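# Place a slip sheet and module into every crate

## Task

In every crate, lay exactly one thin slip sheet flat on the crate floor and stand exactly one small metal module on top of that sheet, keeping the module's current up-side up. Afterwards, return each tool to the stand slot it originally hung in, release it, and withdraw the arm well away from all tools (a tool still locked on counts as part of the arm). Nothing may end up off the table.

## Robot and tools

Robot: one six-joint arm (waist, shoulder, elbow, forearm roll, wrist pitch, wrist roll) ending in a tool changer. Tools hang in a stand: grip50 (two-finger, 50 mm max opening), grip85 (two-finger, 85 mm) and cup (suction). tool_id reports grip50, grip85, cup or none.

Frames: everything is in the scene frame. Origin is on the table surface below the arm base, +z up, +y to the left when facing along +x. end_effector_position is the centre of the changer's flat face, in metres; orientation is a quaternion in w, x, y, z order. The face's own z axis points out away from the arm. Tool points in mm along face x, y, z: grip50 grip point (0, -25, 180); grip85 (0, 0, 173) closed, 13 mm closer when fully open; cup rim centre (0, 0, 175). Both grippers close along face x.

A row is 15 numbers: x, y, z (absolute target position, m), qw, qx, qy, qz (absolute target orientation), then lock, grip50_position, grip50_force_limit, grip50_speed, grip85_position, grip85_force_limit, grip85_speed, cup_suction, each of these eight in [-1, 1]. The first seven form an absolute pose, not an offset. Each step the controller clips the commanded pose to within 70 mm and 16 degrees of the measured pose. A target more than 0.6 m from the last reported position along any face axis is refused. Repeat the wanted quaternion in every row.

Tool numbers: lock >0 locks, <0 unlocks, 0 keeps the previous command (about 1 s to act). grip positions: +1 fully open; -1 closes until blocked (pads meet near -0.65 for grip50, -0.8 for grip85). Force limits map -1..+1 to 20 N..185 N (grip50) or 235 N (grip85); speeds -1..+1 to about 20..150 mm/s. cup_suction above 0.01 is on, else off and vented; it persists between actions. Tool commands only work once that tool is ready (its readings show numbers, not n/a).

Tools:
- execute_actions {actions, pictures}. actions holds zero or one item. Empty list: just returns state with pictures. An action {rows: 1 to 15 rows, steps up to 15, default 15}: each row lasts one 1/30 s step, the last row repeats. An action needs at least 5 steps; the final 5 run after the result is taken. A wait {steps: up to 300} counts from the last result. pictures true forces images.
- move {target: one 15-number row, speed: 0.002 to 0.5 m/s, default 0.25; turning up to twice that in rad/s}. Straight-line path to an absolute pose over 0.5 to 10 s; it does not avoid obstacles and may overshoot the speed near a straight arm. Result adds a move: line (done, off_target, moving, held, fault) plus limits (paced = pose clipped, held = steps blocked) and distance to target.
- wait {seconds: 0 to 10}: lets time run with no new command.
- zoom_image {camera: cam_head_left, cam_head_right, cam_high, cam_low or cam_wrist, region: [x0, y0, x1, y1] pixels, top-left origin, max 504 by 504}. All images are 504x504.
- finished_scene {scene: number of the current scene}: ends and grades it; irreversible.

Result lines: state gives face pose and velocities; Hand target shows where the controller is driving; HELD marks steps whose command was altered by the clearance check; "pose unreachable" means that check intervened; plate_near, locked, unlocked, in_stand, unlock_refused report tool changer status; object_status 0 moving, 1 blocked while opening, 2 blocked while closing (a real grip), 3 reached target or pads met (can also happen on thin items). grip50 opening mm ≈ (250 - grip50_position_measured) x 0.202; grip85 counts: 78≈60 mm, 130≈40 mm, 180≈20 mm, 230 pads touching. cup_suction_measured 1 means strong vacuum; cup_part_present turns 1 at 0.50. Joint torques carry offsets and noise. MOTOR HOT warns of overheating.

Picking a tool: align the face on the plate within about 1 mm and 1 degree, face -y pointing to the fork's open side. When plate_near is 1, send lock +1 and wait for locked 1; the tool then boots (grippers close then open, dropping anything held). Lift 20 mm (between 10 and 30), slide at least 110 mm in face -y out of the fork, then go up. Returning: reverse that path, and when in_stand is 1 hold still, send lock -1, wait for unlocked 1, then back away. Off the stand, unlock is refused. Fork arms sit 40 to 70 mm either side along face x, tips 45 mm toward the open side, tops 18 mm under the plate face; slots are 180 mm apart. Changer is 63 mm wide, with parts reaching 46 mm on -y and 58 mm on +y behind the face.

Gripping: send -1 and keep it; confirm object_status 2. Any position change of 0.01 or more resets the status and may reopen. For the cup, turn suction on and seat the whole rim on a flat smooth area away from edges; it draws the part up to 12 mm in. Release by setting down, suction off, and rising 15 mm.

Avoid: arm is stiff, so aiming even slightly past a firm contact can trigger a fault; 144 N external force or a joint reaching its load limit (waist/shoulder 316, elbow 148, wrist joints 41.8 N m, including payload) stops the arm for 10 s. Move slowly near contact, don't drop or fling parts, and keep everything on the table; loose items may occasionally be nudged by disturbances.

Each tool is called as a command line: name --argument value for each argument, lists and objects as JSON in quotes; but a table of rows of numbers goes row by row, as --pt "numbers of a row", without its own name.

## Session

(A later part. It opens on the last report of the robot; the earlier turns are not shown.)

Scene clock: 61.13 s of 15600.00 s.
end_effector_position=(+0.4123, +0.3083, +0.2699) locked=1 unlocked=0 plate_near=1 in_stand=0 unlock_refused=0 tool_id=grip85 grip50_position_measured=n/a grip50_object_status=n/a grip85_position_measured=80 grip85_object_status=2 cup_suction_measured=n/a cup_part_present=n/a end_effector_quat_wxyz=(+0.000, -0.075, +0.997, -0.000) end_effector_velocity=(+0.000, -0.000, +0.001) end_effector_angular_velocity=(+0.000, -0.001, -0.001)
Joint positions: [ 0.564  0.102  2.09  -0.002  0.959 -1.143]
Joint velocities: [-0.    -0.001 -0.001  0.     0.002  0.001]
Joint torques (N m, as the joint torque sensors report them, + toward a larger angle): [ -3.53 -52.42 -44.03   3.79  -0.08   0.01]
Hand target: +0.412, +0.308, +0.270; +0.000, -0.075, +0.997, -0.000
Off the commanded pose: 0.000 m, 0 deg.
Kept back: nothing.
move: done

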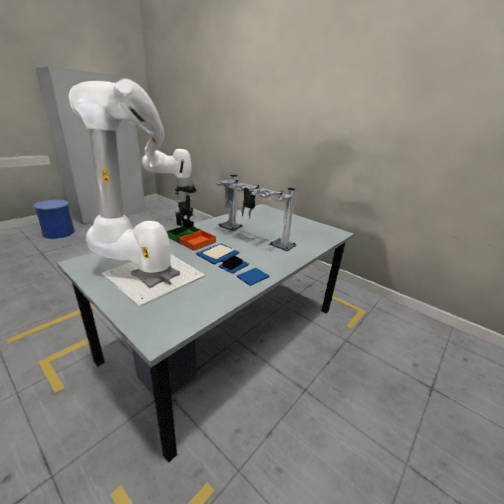

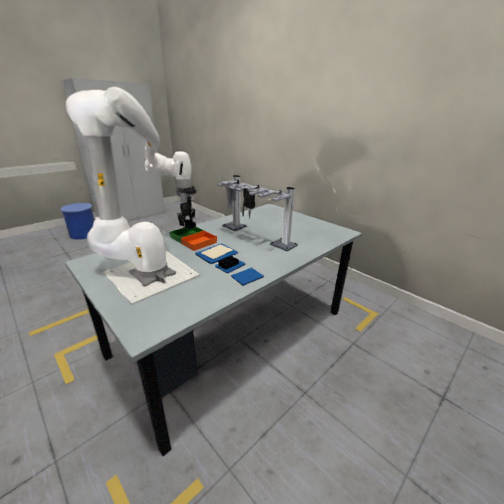

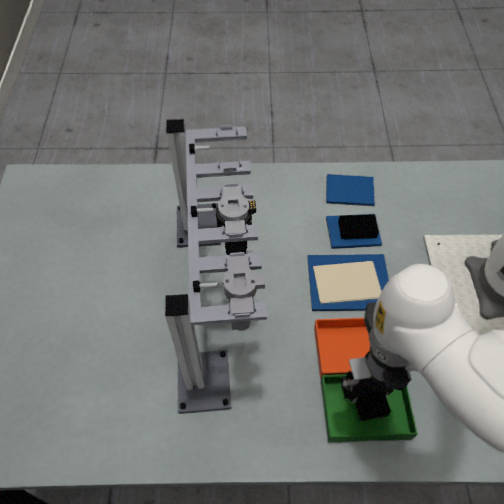

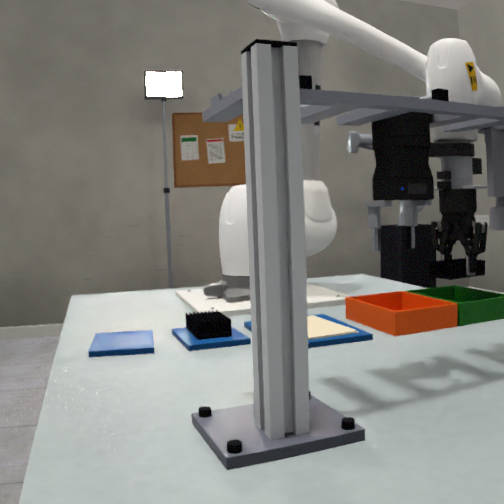

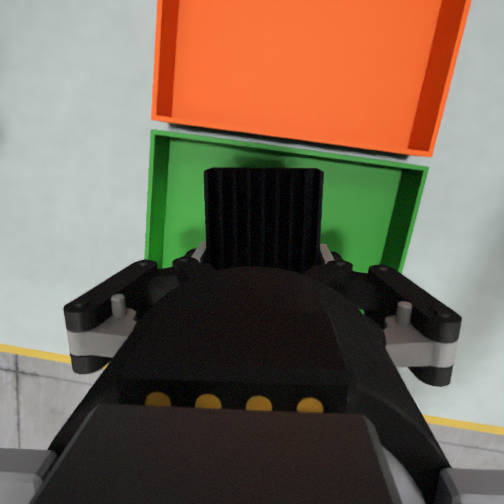

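move --target '[0.36,-0.295,0.27,0,0.7009,0.7133,0,0,1,0,0,-1,-0.3,-0.5,0]' --speed 0.3

Scene clock: 64.70 s of 15600.00 s.
end_effector_position=(+0.3589, -0.2957, +0.2701) locked=1 unlocked=0 plate_near=1 in_stand=0 unlock_refused=0 tool_id=grip85 grip50_position_measured=n/a grip50_object_status=n/a grip85_position_measured=80 grip85_object_status=2 cup_suction_measured=n/a cup_part_present=n/a end_effector_quat_wxyz=(-0.000, +0.701, +0.713, -0.001) end_effector_velocity=(-0.000, -0.001, +0.000) end_effector_angular_velocity=(+0.000, +0.000, -0.002)
Joint positions: [-0.766  0.015  2.174 -0.013  0.954 -0.763]
Joint velocities: [-0.001  0.001 -0.001 -0.     0.001  0.001]
Joint torques (N m, as the joint torque sensors report them, + toward a larger angle): [ -2.55 -45.31 -43.71   3.72   0.03   0.14]
Hand target: +0.359, -0.296, +0.270; -0.000, +0.701, +0.713, -0.001
Off the commanded pose: 0.001 m, 0 deg.
Kept back: nothing.
move: done

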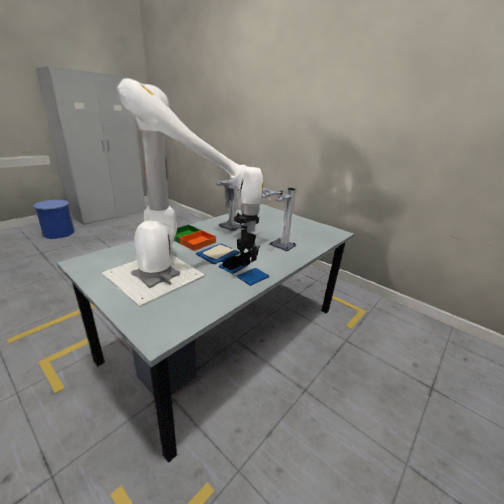

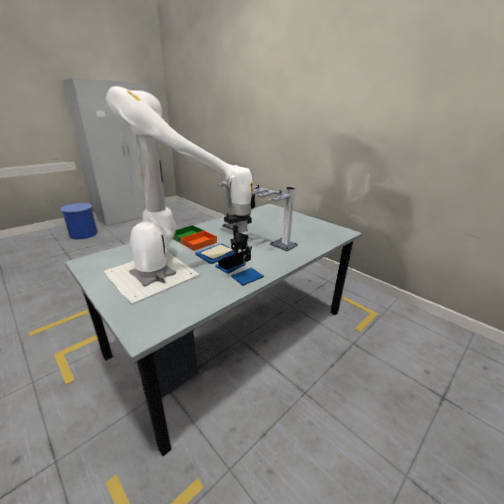

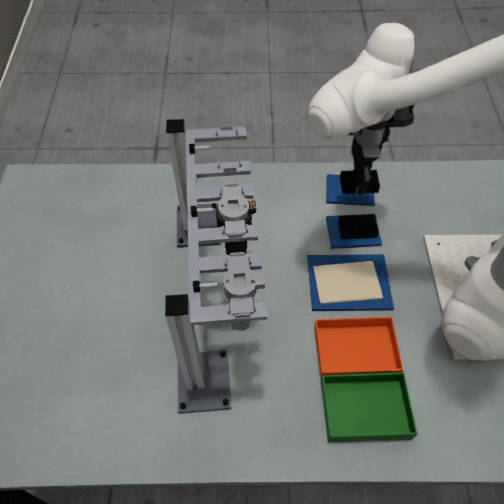

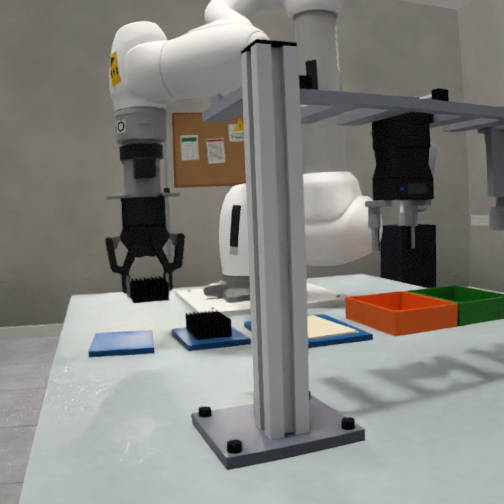

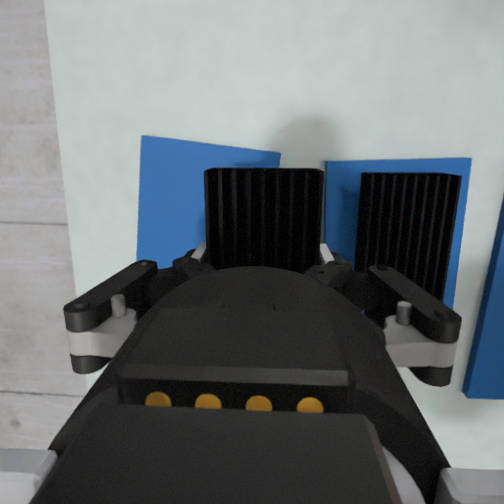

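move --target '[0.351,-0.340,0.215,0,0.7314,0.6820,0,0,1,0,0,-1,-0.3,-0.5,0]' --speed 0.12

Scene clock: 66.33 s of 15600.00 s.
end_effector_position=(+0.3508, -0.3399, +0.2150) locked=1 unlocked=0 plate_near=1 in_stand=0 unlock_refused=0 tool_id=grip85 grip50_position_measured=n/a grip50_object_status=n/a grip85_position_measured=80 grip85_object_status=2 cup_suction_measured=n/a cup_part_present=n/a end_effector_quat_wxyz=(-0.000, +0.731, +0.682, +0.000) end_effector_velocity=(+0.000, -0.001, -0.000) end_effector_angular_velocity=(-0.000, -0.000, -0.002)
Joint positions: [-0.845  0.118  2.188 -0.013  0.837 -0.754]
Joint velocities: [-0.001  0.001 -0.001 -0.    -0.     0.   ]
Joint torques (N m, as the joint torque sensors report them, + toward a larger angle): [ -3.36 -52.53 -40.05   3.43  -0.12   0.04]
Hand target: +0.351, -0.340, +0.215; -0.000, +0.731, +0.682, +0.000
Off the commanded pose: 0.000 m, 0 deg.
Kept back: nothing.
move: done

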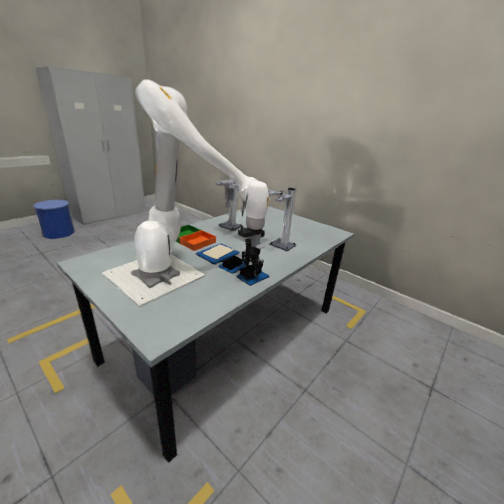

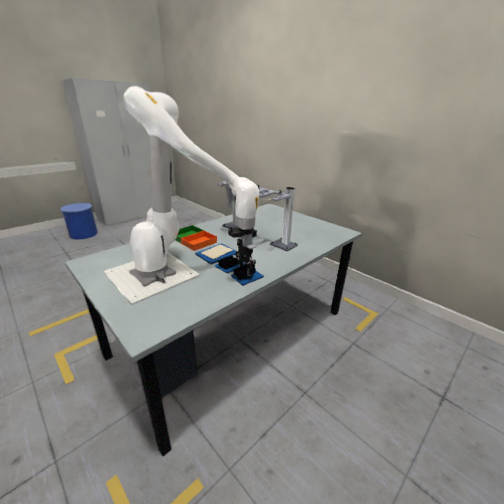

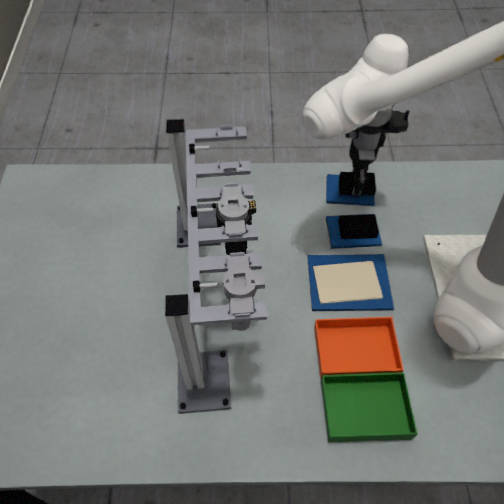

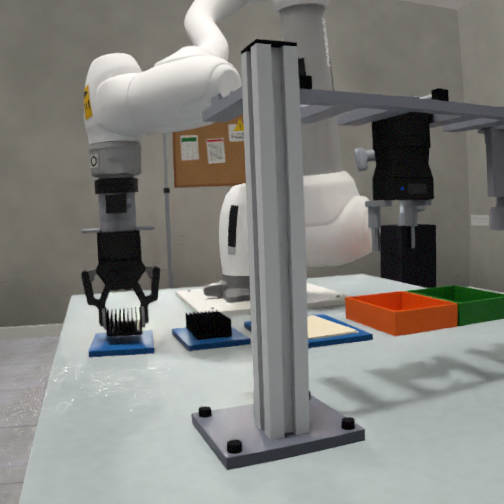

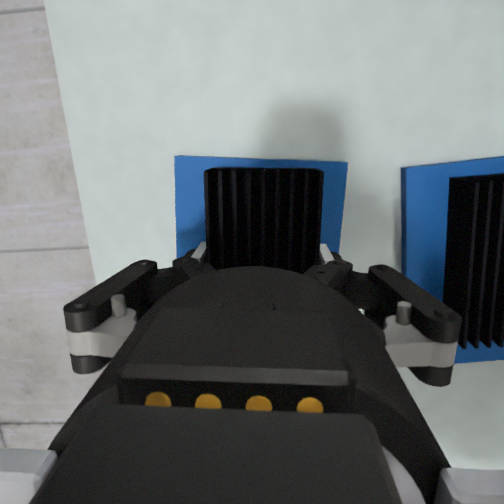

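move --target '[0.351,-0.340,0.2030,0,0.7314,0.6820,0,0,1,0,0,-1,-0.3,-0.5,0]' --speed 0.04

Scene clock: 67.30 s of 15600.00 s.
end_effector_position=(+0.3510, -0.3400, +0.2031) locked=1 unlocked=0 plate_near=1 in_stand=0 unlock_refused=0 tool_id=grip85 grip50_position_measured=n/a grip50_object_status=n/a grip85_position_measured=80 grip85_object_status=2 cup_suction_measured=n/a cup_part_present=n/a end_effector_quat_wxyz=(+0.000, +0.731, +0.682, +0.000) end_effector_velocity=(+0.000, -0.000, -0.001) end_effector_angular_velocity=(-0.001, -0.000, +0.000)
Joint positions: [-0.845  0.134  2.197 -0.013  0.811 -0.754]
Joint velocities: [ 0.     0.001  0.001 -0.    -0.003 -0.   ]
Joint torques (N m, as the joint torque sensors report them, + toward a larger angle): [ -2.72 -54.95 -38.88   3.44   0.12  -0.05]
Hand target: +0.351, -0.340, +0.203; -0.000, +0.731, +0.682, +0.000
Off the commanded pose: 0.000 m, 0 deg.
Kept back: nothing.
move: done

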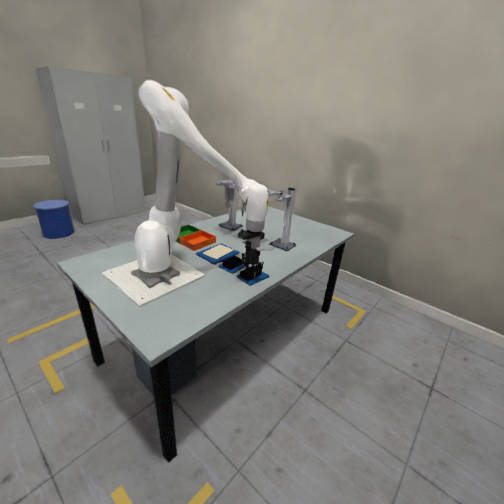

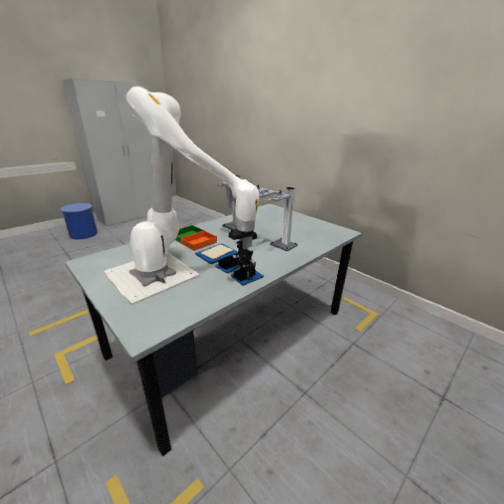

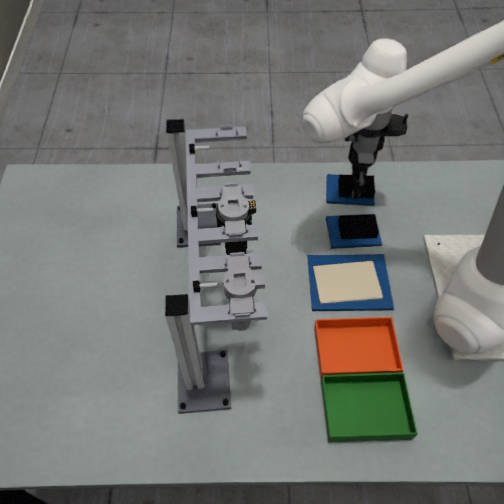

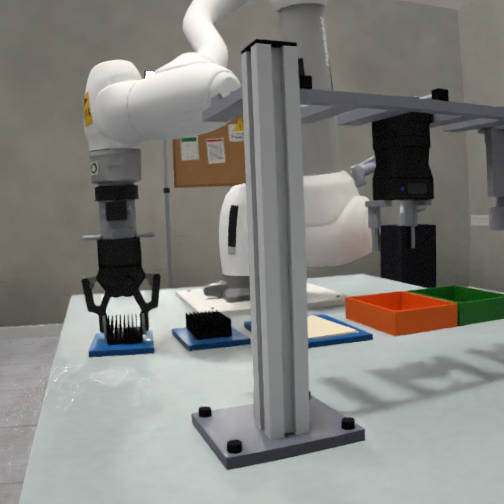

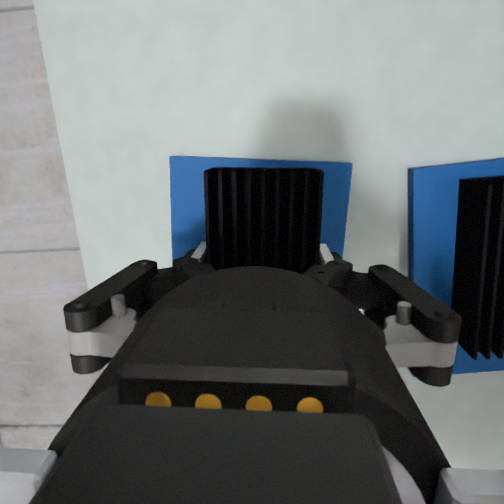

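execute_actions --actions '[{"rows":[[0.351,-0.340,0.2024,0,0.7314,0.6820,0,0,1,0,0,-1,-0.3,-0.5,0]],"steps":12}]'

Scene clock: 67.67 s of 15600.00 s.
end_effector_position=(+0.3510, -0.3400, +0.2024) locked=1 unlocked=0 plate_near=1 in_stand=0 unlock_refused=0 tool_id=grip85 grip50_position_measured=n/a grip50_object_status=n/a grip85_position_measured=80 grip85_object_status=2 cup_suction_measured=n/a cup_part_present=n/a end_effector_quat_wxyz=(-0.000, +0.731, +0.682, +0.000) end_effector_velocity=(+0.000, -0.000, -0.001) end_effector_angular_velocity=(+0.001, +0.001, +0.000)
Joint positions: [-0.845  0.135  2.198 -0.013  0.809 -0.754]
Joint velocities: [-0.     0.002  0.    -0.    -0.001 -0.   ]
Joint torques (N m, as the joint torque sensors report them, + toward a larger angle): [ -3.3  -52.4  -38.95   3.38   0.02   0.05]
Steps of this call (steps 1 to 4: nothing new was sent; steps 5 to 11: the first 7 steps of this action). Readings (end_effector_position | what the end effector reports):
5: (+0.3510, -0.3400, +0.2030) | locked=1 unlocked=0 plate_near=1 in_stand=0 unlock_refused=0 tool_id=grip85 grip50_position_measured=n/a grip50_object_status=n/a grip85_position_measured=80 grip85_object_status=2 cup_suction_measured=n/a cup_part_present=n/a
6: (+0.3510, -0.3400, +0.2028) | locked=1 unlocked=0 plate_near=1 in_stand=0 unlock_refused=0 tool_id=grip85 grip50_position_measured=n/a grip50_object_status=n/a grip85_position_measured=80 grip85_object_status=2 cup_suction_measured=n/a cup_part_present=n/a
8: (+0.3510, -0.3400, +0.2025) | locked=1 unlocked=0 plate_near=1 in_stand=0 unlock_refused=0 tool_id=grip85 grip50_position_measured=n/a grip50_object_status=n/a grip85_position_measured=80 grip85_object_status=2 cup_suction_measured=n/a cup_part_present=n/a
11: the state above

Release here.

execute_actions --actions '[{"rows":[[0.351,-0.340,0.2022,0,0.7314,0.6820,0,0,1,0,0,1,-0.3,-0.3,0]],"steps":15}]' --pictures true

Scene clock: 68.17 s of 15600.00 s.
end_effector_position=(+0.3510, -0.3400, +0.2022) locked=1 unlocked=0 plate_near=1 in_stand=0 unlock_refused=0 tool_id=grip85 grip50_position_measured=n/a grip50_object_status=n/a grip85_position_measured=37 grip85_object_status=0 cup_suction_measured=n/a cup_part_present=n/a end_effector_quat_wxyz=(+0.000, +0.731, +0.682, +0.000) end_effector_velocity=(+0.000, -0.000, -0.000) end_effector_angular_velocity=(+0.000, +0.000, +0.000)
Joint positions: [-0.845  0.135  2.198 -0.013  0.809 -0.754]
Joint velocities: [ 0.     0.001  0.    -0.    -0.001 -0.   ]
Joint torques (N m, as the joint torque sensors report them, + toward a larger angle): [ -3.03 -52.37 -37.83   3.45  -0.01  -0.02]
Off your previous action's commanded pose: 0.000 m, 0 deg at its last step (step 5 of this call).
Steps of this call (steps 1 to 5: the last 5 steps of your previous action; steps 6 to 15: the first 10 steps of this action). Readings (end_effector_position | what the end effector reports):
6: (+0.3510, -0.3400, +0.2024) | locked=1 unlocked=0 plate_near=1 in_stand=0 unlock_refused=0 tool_id=grip85 grip50_position_measured=n/a grip50_object_status=n/a grip85_position_measured=80 grip85_object_status=0 cup_suction_measured=n/a cup_part_present=n/a
7: (+0.3510, -0.3400, +0.2023) | locked=1 unlocked=0 plate_near=1 in_stand=0 unlock_refused=0 tool_id=grip85 grip50_position_measured=n/a grip50_object_status=n/a grip85_position_measured=79 grip85_object_status=0 cup_suction_measured=n/a cup_part_present=n/a
9: (+0.3510, -0.3400, +0.2023) | locked=1 unlocked=0 plate_near=1 in_stand=0 unlock_refused=0 tool_id=grip85 grip50_position_measured=n/a grip50_object_status=n/a grip85_position_measured=70 grip85_object_status=0 cup_suction_measured=n/a cup_part_present=n/a
13: (+0.3510, -0.3400, +0.2022) | locked=1 unlocked=0 plate_near=1 in_stand=0 unlock_refused=0 tool_id=grip85 grip50_position_measured=n/a grip50_object_status=n/a grip85_position_measured=48 grip85_object_status=0 cup_suction_measured=n/a cup_part_present=n/a
15: the state above

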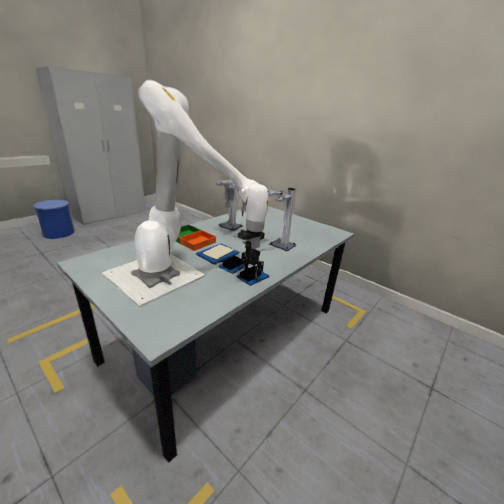

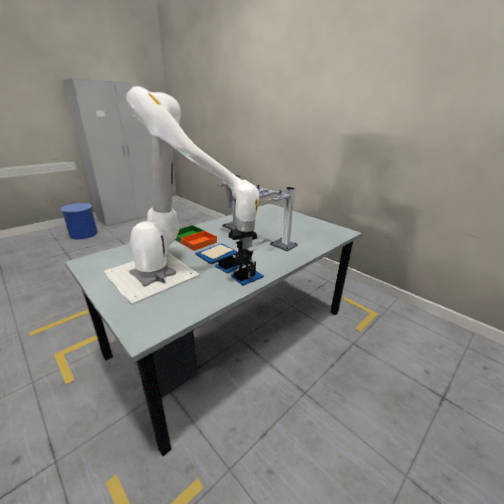

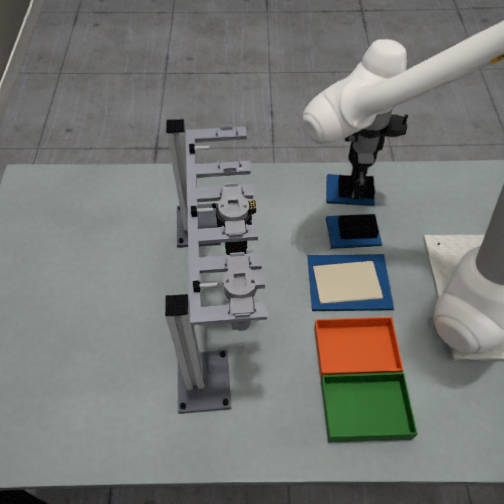

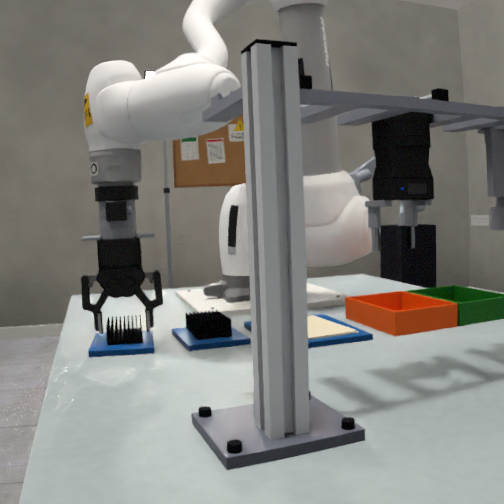

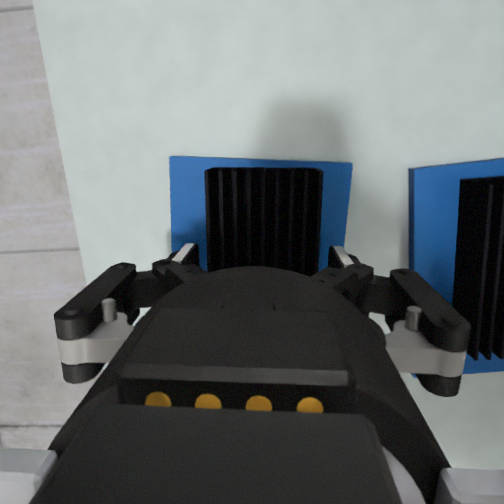

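move --target '[0.351,-0.340,0.262,0,0.7314,0.6820,0,0,1,0,0,1,-0.3,-0.3,0]' --speed 0.2

move --target '[0.5783,-0.1834,0.381,0,0.6852,0.7284,0,0,1,0,0,1,-0.3,-0.3,0]' --speed 0.3

Scene clock: 70.80 s of 15600.00 s.
end_effector_position=(+0.3510, -0.3401, +0.2619) locked=1 unlocked=0 plate_near=1 in_stand=0 unlock_refused=0 tool_id=grip85 grip50_position_measured=n/a grip50_object_status=n/a grip85_position_measured=3 grip85_object_status=3 cup_suction_measured=n/a cup_part_present=n/a end_effector_quat_wxyz=(-0.000, +0.731, +0.682, -0.000) end_effector_velocity=(+0.000, -0.000, +0.001) end_effector_angular_velocity=(+0.000, -0.000, +0.000)
Joint positions: [-0.844  0.06   2.144 -0.012  0.938 -0.754]
Joint velocities: [ 0.    -0.    -0.001  0.     0.002 -0.   ]
Joint torques (N m, as the joint torque sensors report them, + toward a larger angle): [ -2.88 -47.73 -42.34   3.7   -0.16  -0.1 ]
Hand target: +0.351, -0.340, +0.262; -0.000, +0.731, +0.682, -0.000
Off your previous action's commanded pose: 0.000 m, 0 deg at its last step (step 5 of this call).
Off the commanded pose: 0.000 m, 0 deg.
Kept back: nothing.
move: done

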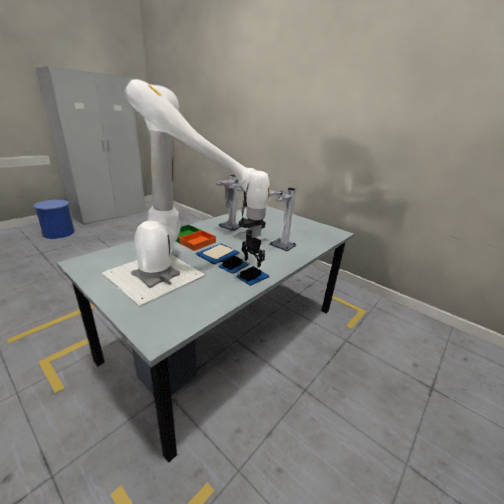

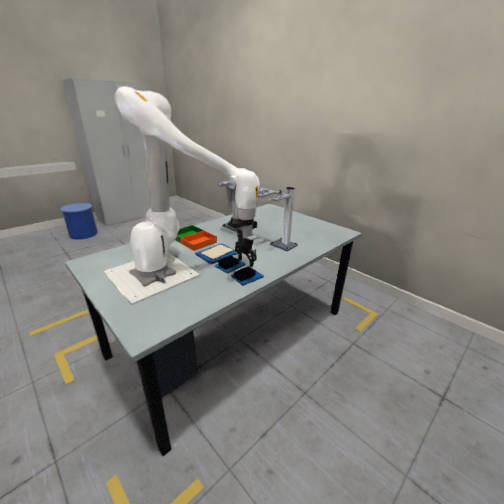

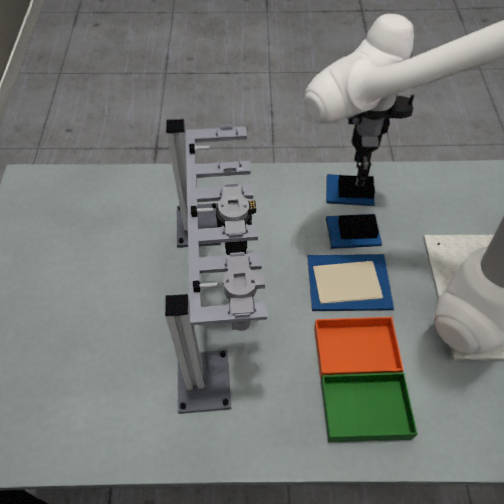

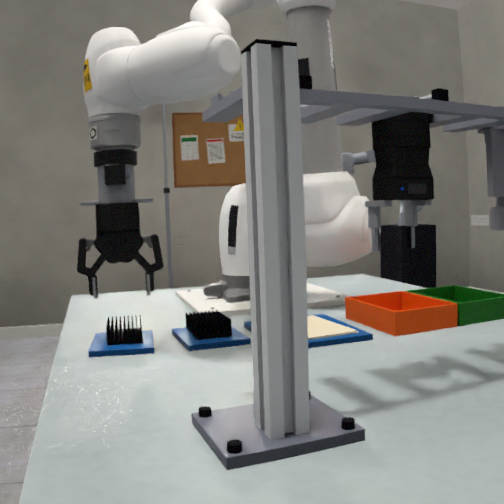

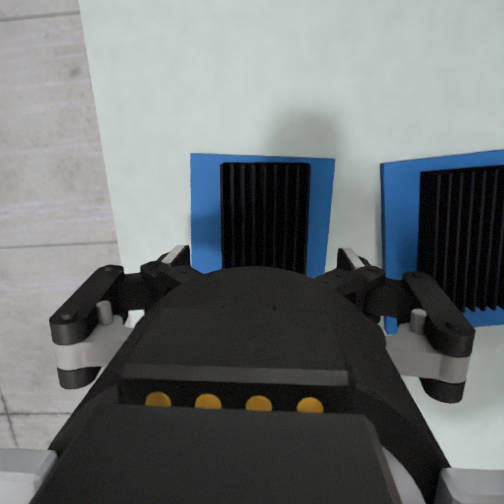

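Scene clock: 72.30 s of 15600.00 s.
end_effector_position=(+0.5788, -0.1836, +0.3808) locked=1 unlocked=0 plate_near=1 in_stand=0 unlock_refused=0 tool_id=grip85 grip50_position_measured=n/a grip50_object_status=n/a grip85_position_measured=3 grip85_object_status=3 cup_suction_measured=n/a cup_part_present=n/a end_effector_quat_wxyz=(+0.000, +0.685, +0.728, +0.000) end_effector_velocity=(+0.001, +0.000, -0.000) end_effector_angular_velocity=(-0.000, +0.000, -0.000)
Joint positions: [-0.369  0.146  1.808 -0.009  1.191 -0.413]
Joint velocities: [ 0.002  0.002 -0.002 -0.     0.     0.002]
Joint torques (N m, as the joint torque sensors report them, + toward a larger angle): [ -4.81 -63.69 -48.75   4.28   0.12   0.05]
Hand target: +0.579, -0.184, +0.381; +0.000, +0.685, +0.728, +0.000
Off the commanded pose: 0.001 m, 0 deg.
Kept back: nothing.
move: done

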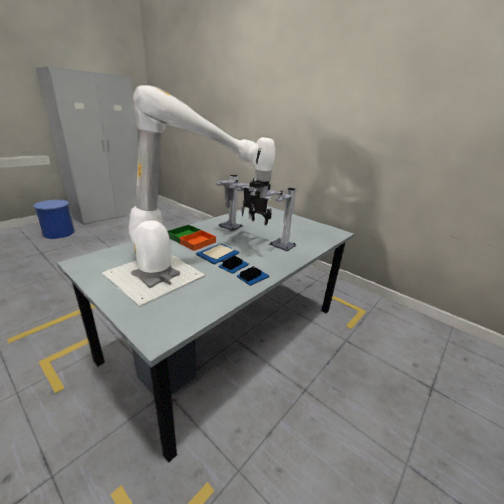

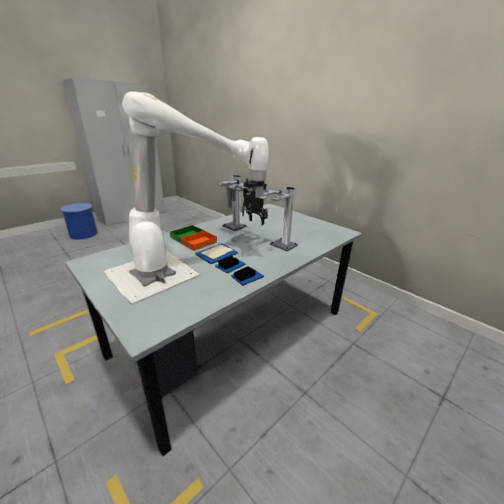

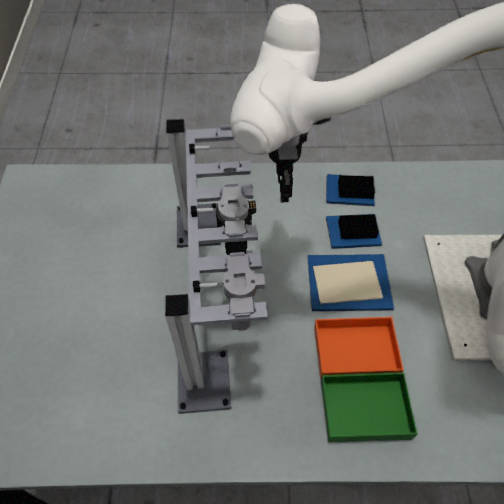

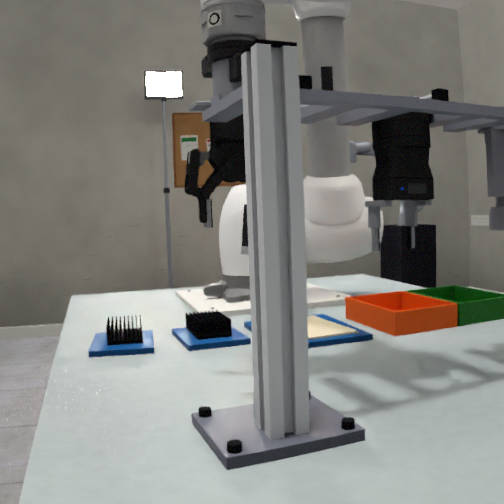

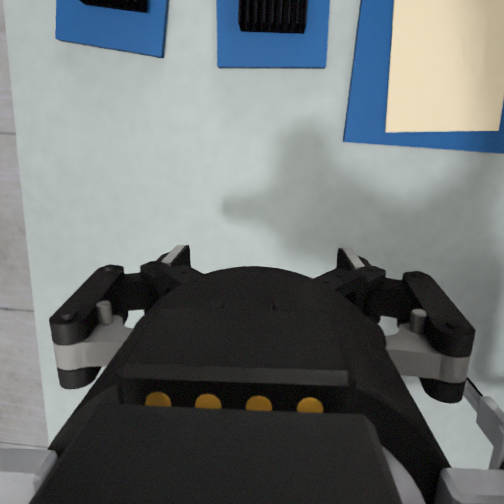

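move --target '[0.7080,-0.1755,0.381,0,0.6852,0.7284,0,0,1,0,0,1,-0.3,-0.3,0]' --speed 0.08

Scene clock: 74.53 s of 15600.00 s.
end_effector_position=(+0.7079, -0.1756, +0.3808) locked=1 unlocked=0 plate_near=1 in_stand=0 unlock_refused=0 tool_id=grip85 grip50_position_measured=n/a grip50_object_status=n/a grip85_position_measured=3 grip85_object_status=3 cup_suction_measured=n/a cup_part_present=n/a end_effector_quat_wxyz=(+0.000, +0.685, +0.728, +0.000) end_effector_velocity=(+0.001, +0.000, +0.000) end_effector_angular_velocity=(-0.001, -0.002, -0.000)
Joint positions: [-0.297  0.334  1.569 -0.009  1.243 -0.342]
Joint velocities: [ 0.001  0.001 -0.002  0.    -0.001  0.001]
Joint torques (N m, as the joint torque sensors report them, + toward a larger angle): [ -2.42 -84.95 -50.08   4.34   0.     0.03]
Hand target: +0.708, -0.176, +0.381; +0.000, +0.685, +0.728, +0.000
Off the commanded pose: 0.000 m, 0 deg.
Kept back: nothing.
move: done

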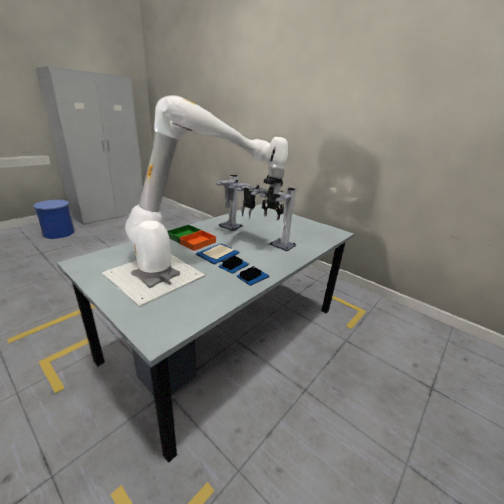

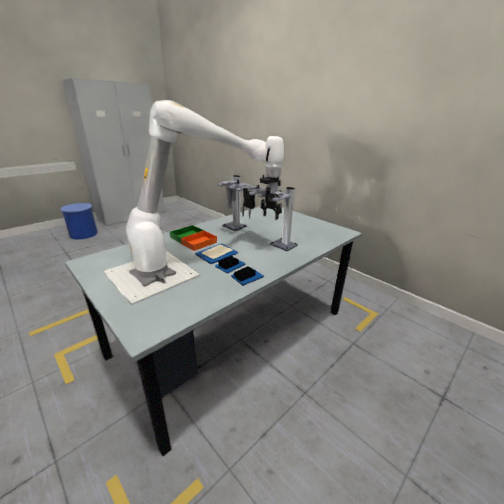

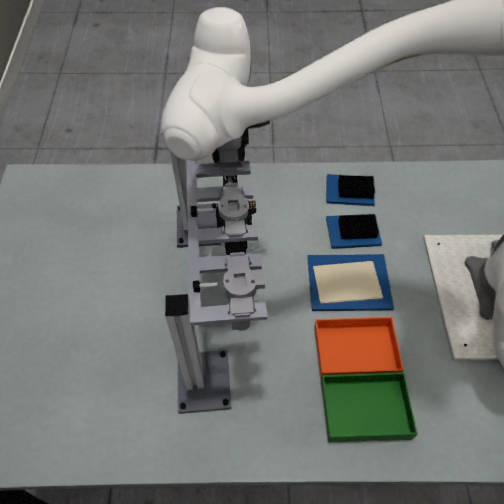

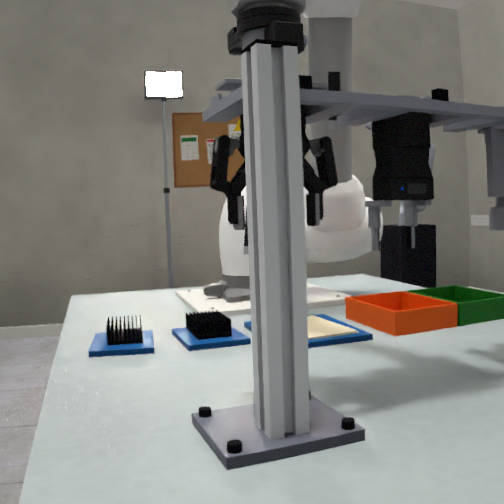

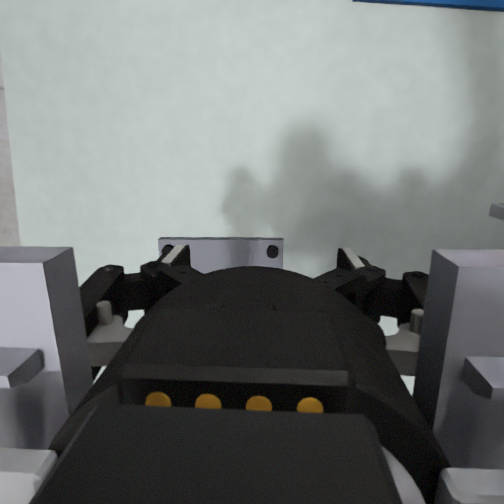

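Now lower to 0.372 (stops top at 0.371).

move --target '[0.7080,-0.1755,0.370,0,0.6852,0.7284,0,0,1,0,0,1,-0.3,-0.3,0]' --speed 0.02

Scene clock: 75.57 s of 15600.00 s.
end_effector_position=(+0.7080, -0.1755, +0.3701) locked=1 unlocked=0 plate_near=1 in_stand=0 unlock_refused=0 tool_id=grip85 grip50_position_measured=n/a grip50_object_status=n/a grip85_position_measured=3 grip85_object_status=3 cup_suction_measured=n/a cup_part_present=n/a end_effector_quat_wxyz=(-0.000, +0.685, +0.728, +0.000) end_effector_velocity=(-0.000, -0.000, -0.002) end_effector_angular_velocity=(+0.001, +0.003, -0.000)
Joint positions: [-0.297  0.34   1.582 -0.009  1.225 -0.342]
Joint velocities: [-0.     0.002  0.001  0.     0.001  0.   ]
Joint torques (N m, as the joint torque sensors report them, + toward a larger angle): [ -1.99 -87.56 -48.77   4.25  -0.2    0.04]
Hand target: +0.708, -0.175, +0.370; -0.000, +0.685, +0.728, +0.000
Off the commanded pose: 0.000 m, 0 deg.
Kept back: nothing.
move: done

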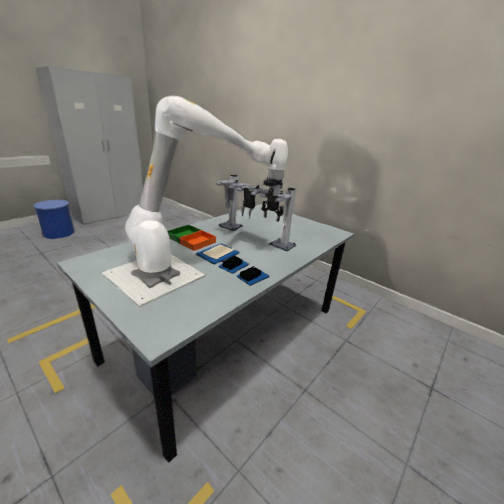

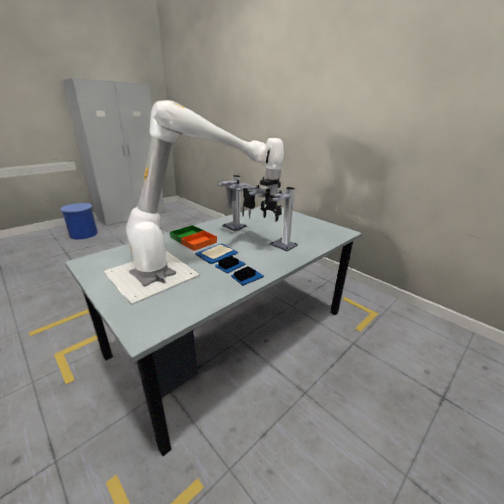

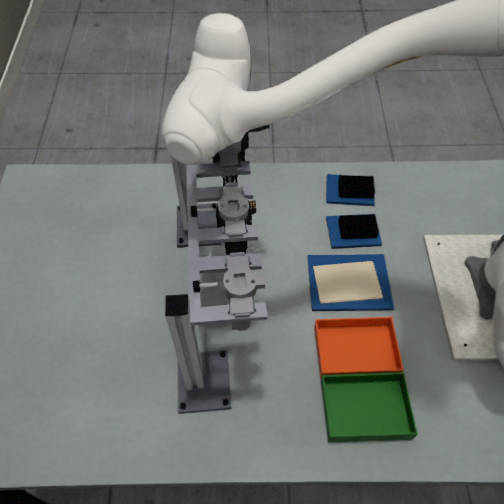

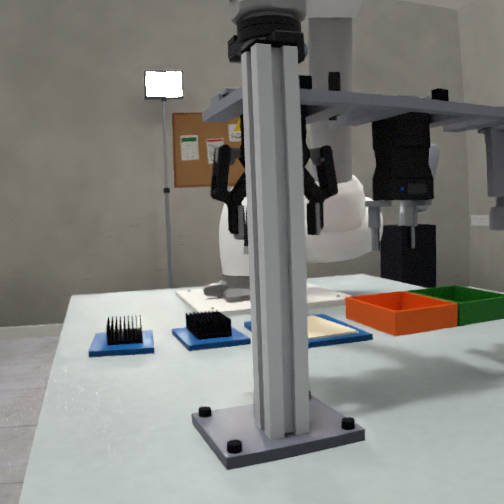

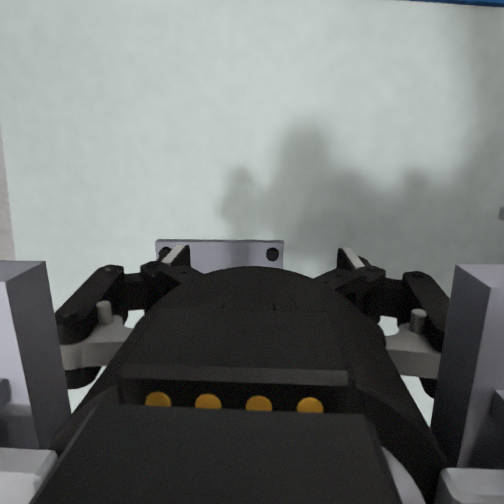

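execute_actions --actions '[{"rows":[[0.7080,-0.1755,0.3685,0,0.6852,0.7284,0,0,1,0,0,1,-0.3,-0.3,0],[0.7080,-0.1755,0.3685,0,0.6852,0.7284,0,0,1,0,0,1,-0.3,-0.3,0]],"steps":12}]'

Scene clock: 75.93 s of 15600.00 s.
end_effector_position=(+0.7080, -0.1755, +0.3686) locked=1 unlocked=0 plate_near=1 in_stand=0 unlock_refused=0 tool_id=grip85 grip50_position_measured=n/a grip50_object_status=n/a grip85_position_measured=3 grip85_object_status=3 cup_suction_measured=n/a cup_part_present=n/a end_effector_quat_wxyz=(+0.000, +0.685, +0.728, -0.000) end_effector_velocity=(-0.000, +0.000, +0.000) end_effector_angular_velocity=(-0.000, -0.001, -0.000)
Joint positions: [-0.297  0.341  1.583 -0.009  1.223 -0.342]
Joint velocities: [ 0.    -0.001  0.001  0.    -0.001  0.   ]
Joint torques (N m, as the joint torque sensors report them, + toward a larger angle): [ -2.97 -85.85 -48.89   4.3    0.16  -0.06]
Steps of this call (steps 1 to 4: nothing new was sent; steps 5 to 11: the first 7 steps of this action). Readings (end_effector_position | what the end effector reports):
5: (+0.7080, -0.1755, +0.3699) | locked=1 unlocked=0 plate_near=1 in_stand=0 unlock_refused=0 tool_id=grip85 grip50_position_measured=n/a grip50_object_status=n/a grip85_position_measured=3 grip85_object_status=3 cup_suction_measured=n/a cup_part_present=n/a
6: (+0.7080, -0.1755, +0.3695) | locked=1 unlocked=0 plate_near=1 in_stand=0 unlock_refused=0 tool_id=grip85 grip50_position_measured=n/a grip50_object_status=n/a grip85_position_measured=3 grip85_object_status=3 cup_suction_measured=n/a cup_part_present=n/a
8: (+0.7080, -0.1755, +0.3688) | locked=1 unlocked=0 plate_near=1 in_stand=0 unlock_refused=0 tool_id=grip85 grip50_position_measured=n/a grip50_object_status=n/a grip85_position_measured=3 grip85_object_status=3 cup_suction_measured=n/a cup_part_present=n/a
11: the state above

execute_actions --actions '[{"rows":[[0.7080,-0.1755,0.3675,0,0.6852,0.7284,0,0,1,0,0,1,-0.3,-0.3,0]],"steps":12}]'

Scene clock: 76.33 s of 15600.00 s.
end_effector_position=(+0.7080, -0.1755, +0.3676) locked=1 unlocked=0 plate_near=1 in_stand=0 unlock_refused=0 tool_id=grip85 grip50_position_measured=n/a grip50_object_status=n/a grip85_position_measured=3 grip85_object_status=3 cup_suction_measured=n/a cup_part_present=n/a end_effector_quat_wxyz=(-0.000, +0.685, +0.728, -0.000) end_effector_velocity=(+0.000, -0.000, -0.001) end_effector_angular_velocity=(-0.000, -0.000, +0.000)
Joint positions: [-0.297  0.341  1.585 -0.009  1.221 -0.342]
Joint velocities: [-0.     0.001  0.001  0.    -0.002 -0.   ]
Joint torques (N m, as the joint torque sensors report them, + toward a larger angle): [ -2.78 -85.73 -48.76   4.29   0.18  -0.08]
Off your previous action's commanded pose: 0.000 m, 0 deg at its last step (step 5 of this call).
Steps of this call (steps 1 to 5: the last 5 steps of your previous action; steps 6 to 12: the first 7 steps of this action). Readings (end_effector_position | what the end effector reports):
6: (+0.7080, -0.1755, +0.3685) | locked=1 unlocked=0 plate_near=1 in_stand=0 unlock_refused=0 tool_id=grip85 grip50_position_measured=n/a grip50_object_status=n/a grip85_position_measured=3 grip85_object_status=3 cup_suction_measured=n/a cup_part_present=n/a
7: (+0.7080, -0.1755, +0.3682) | locked=1 unlocked=0 plate_near=1 in_stand=0 unlock_refused=0 tool_id=grip85 grip50_position_measured=n/a grip50_object_status=n/a grip85_position_measured=3 grip85_object_status=3 cup_suction_measured=n/a cup_part_present=n/a
9: (+0.7080, -0.1755, +0.3677) | locked=1 unlocked=0 plate_near=1 in_stand=0 unlock_refused=0 tool_id=grip85 grip50_position_measured=n/a grip50_object_status=n/a grip85_position_measured=3 grip85_object_status=3 cup_suction_measured=n/a cup_part_present=n/a
12: the state above

execute_actions --actions '[{"rows":[[0.7080,-0.1755,0.3667,0,0.6852,0.7284,0,0,1,0,0,1,-0.3,-0.3,0]],"steps":12}]'

Scene clock: 76.73 s of 15600.00 s.
end_effector_position=(+0.7080, -0.1755, +0.3667) locked=1 unlocked=0 plate_near=1 in_stand=0 unlock_refused=0 tool_id=grip85 grip50_position_measured=n/a grip50_object_status=n/a grip85_position_measured=3 grip85_object_status=3 cup_suction_measured=n/a cup_part_present=n/a end_effector_quat_wxyz=(-0.000, +0.685, +0.728, -0.000) end_effector_velocity=(-0.000, +0.000, -0.000) end_effector_angular_velocity=(+0.000, +0.001, +0.001)
Joint positions: [-0.297  0.342  1.585 -0.009  1.22  -0.342]
Joint velocities: [ 0.    -0.     0.001 -0.     0.001 -0.001]
Joint torques (N m, as the joint torque sensors report them, + toward a larger angle): [ -2.32 -85.52 -49.2    4.31  -0.03  -0.1 ]
Off your previous action's commanded pose: 0.000 m, 0 deg at its last step (step 5 of this call).
Steps of this call (steps 1 to 5: the last 5 steps of your previous action; steps 6 to 12: the first 7 steps of this action). Readings (end_effector_position | what the end effector reports):
6: (+0.7080, -0.1755, +0.3675) | locked=1 unlocked=0 plate_near=1 in_stand=0 unlock_refused=0 tool_id=grip85 grip50_position_measured=n/a grip50_object_status=n/a grip85_position_measured=3 grip85_object_status=3 cup_suction_measured=n/a cup_part_present=n/a
7: (+0.7080, -0.1755, +0.3673) | locked=1 unlocked=0 plate_near=1 in_stand=0 unlock_refused=0 tool_id=grip85 grip50_position_measured=n/a grip50_object_status=n/a grip85_position_measured=3 grip85_object_status=3 cup_suction_measured=n/a cup_part_present=n/a
9: (+0.7080, -0.1755, +0.3669) | locked=1 unlocked=0 plate_near=1 in_stand=0 unlock_refused=0 tool_id=grip85 grip50_position_measured=n/a grip50_object_status=n/a grip85_position_measured=3 grip85_object_status=3 cup_suction_measured=n/a cup_part_present=n/a
12: the state above

execute_actions --actions '[{"rows":[[0.7080,-0.1755,0.3660,0,0.6852,0.7284,0,0,1,0,0,1,-0.3,-0.3,0]],"steps":12}]'

Scene clock: 77.13 s of 15600.00 s.
end_effector_position=(+0.7080, -0.1755, +0.3660) locked=1 unlocked=0 plate_near=1 in_stand=0 unlock_refused=0 tool_id=grip85 grip50_position_measured=n/a grip50_object_status=n/a grip85_position_measured=3 grip85_object_status=3 cup_suction_measured=n/a cup_part_present=n/a end_effector_quat_wxyz=(-0.000, +0.685, +0.728, +0.000) end_effector_velocity=(-0.000, +0.000, +0.000) end_effector_angular_velocity=(+0.000, -0.000, +0.000)
Joint positions: [-0.297  0.342  1.586 -0.009  1.218 -0.342]
Joint velocities: [ 0. -0.  0.  0. -0. -0.]
Joint torques (N m, as the joint torque sensors report them, + toward a larger angle): [ -2.33 -85.96 -49.36   4.28   0.01  -0.12]
Off your previous action's commanded pose: 0.000 m, 0 deg at its last step (step 5 of this call).
Steps of this call (steps 1 to 5: the last 5 steps of your previous action; steps 6 to 12: the first 7 steps of this action). Readings (end_effector_position | what the end effector reports):
6: (+0.7080, -0.1755, +0.3667) | locked=1 unlocked=0 plate_near=1 in_stand=0 unlock_refused=0 tool_id=grip85 grip50_position_measured=n/a grip50_object_status=n/a grip85_position_measured=3 grip85_object_status=3 cup_suction_measured=n/a cup_part_present=n/a
7: (+0.7080, -0.1755, +0.3665) | locked=1 unlocked=0 plate_near=1 in_stand=0 unlock_refused=0 tool_id=grip85 grip50_position_measured=n/a grip50_object_status=n/a grip85_position_measured=3 grip85_object_status=3 cup_suction_measured=n/a cup_part_present=n/a
9: (+0.7080, -0.1755, +0.3662) | locked=1 unlocked=0 plate_near=1 in_stand=0 unlock_refused=0 tool_id=grip85 grip50_position_measured=n/a grip50_object_status=n/a grip85_position_measured=3 grip85_object_status=3 cup_suction_measured=n/a cup_part_present=n/a
12: the state above

execute_actions --actions '[{"rows":[[0.7080,-0.1755,0.3654,0,0.6852,0.7284,0,0,1,0,0,1,-0.3,-0.3,0]],"steps":12}]'

Scene clock: 77.53 s of 15600.00 s.
end_effector_position=(+0.7080, -0.1755, +0.3654) locked=1 unlocked=0 plate_near=1 in_stand=0 unlock_refused=0 tool_id=grip85 grip50_position_measured=n/a grip50_object_status=n/a grip85_position_measured=3 grip85_object_status=3 cup_suction_measured=n/a cup_part_present=n/a end_effector_quat_wxyz=(-0.000, +0.685, +0.728, +0.000) end_effector_velocity=(+0.000, -0.000, -0.000) end_effector_angular_velocity=(-0.000, -0.001, +0.000)
Joint positions: [-0.297  0.342  1.587 -0.009  1.217 -0.342]
Joint velocities: [-0.    -0.     0.     0.    -0.001 -0.   ]
Joint torques (N m, as the joint torque sensors report them, + toward a larger angle): [ -2.36 -86.01 -49.31   4.4    0.     0.03]
Off your previous action's commanded pose: 0.000 m, 0 deg at its last step (step 5 of this call).
Steps of this call (steps 1 to 5: the last 5 steps of your previous action; steps 6 to 12: the first 7 steps of this action). Readings (end_effector_position | what the end effector reports):
6: (+0.7080, -0.1755, +0.3660) | locked=1 unlocked=0 plate_near=1 in_stand=0 unlock_refused=0 tool_id=grip85 grip50_position_measured=n/a grip50_object_status=n/a grip85_position_measured=3 grip85_object_status=3 cup_suction_measured=n/a cup_part_present=n/a
7: (+0.7080, -0.1755, +0.3658) | locked=1 unlocked=0 plate_near=1 in_stand=0 unlock_refused=0 tool_id=grip85 grip50_position_measured=n/a grip50_object_status=n/a grip85_position_measured=3 grip85_object_status=3 cup_suction_measured=n/a cup_part_present=n/a
9: (+0.7080, -0.1755, +0.3655) | locked=1 unlocked=0 plate_near=1 in_stand=0 unlock_refused=0 tool_id=grip85 grip50_position_measured=n/a grip50_object_status=n/a grip85_position_measured=3 grip85_object_status=3 cup_suction_measured=n/a cup_part_present=n/a
12: the state above


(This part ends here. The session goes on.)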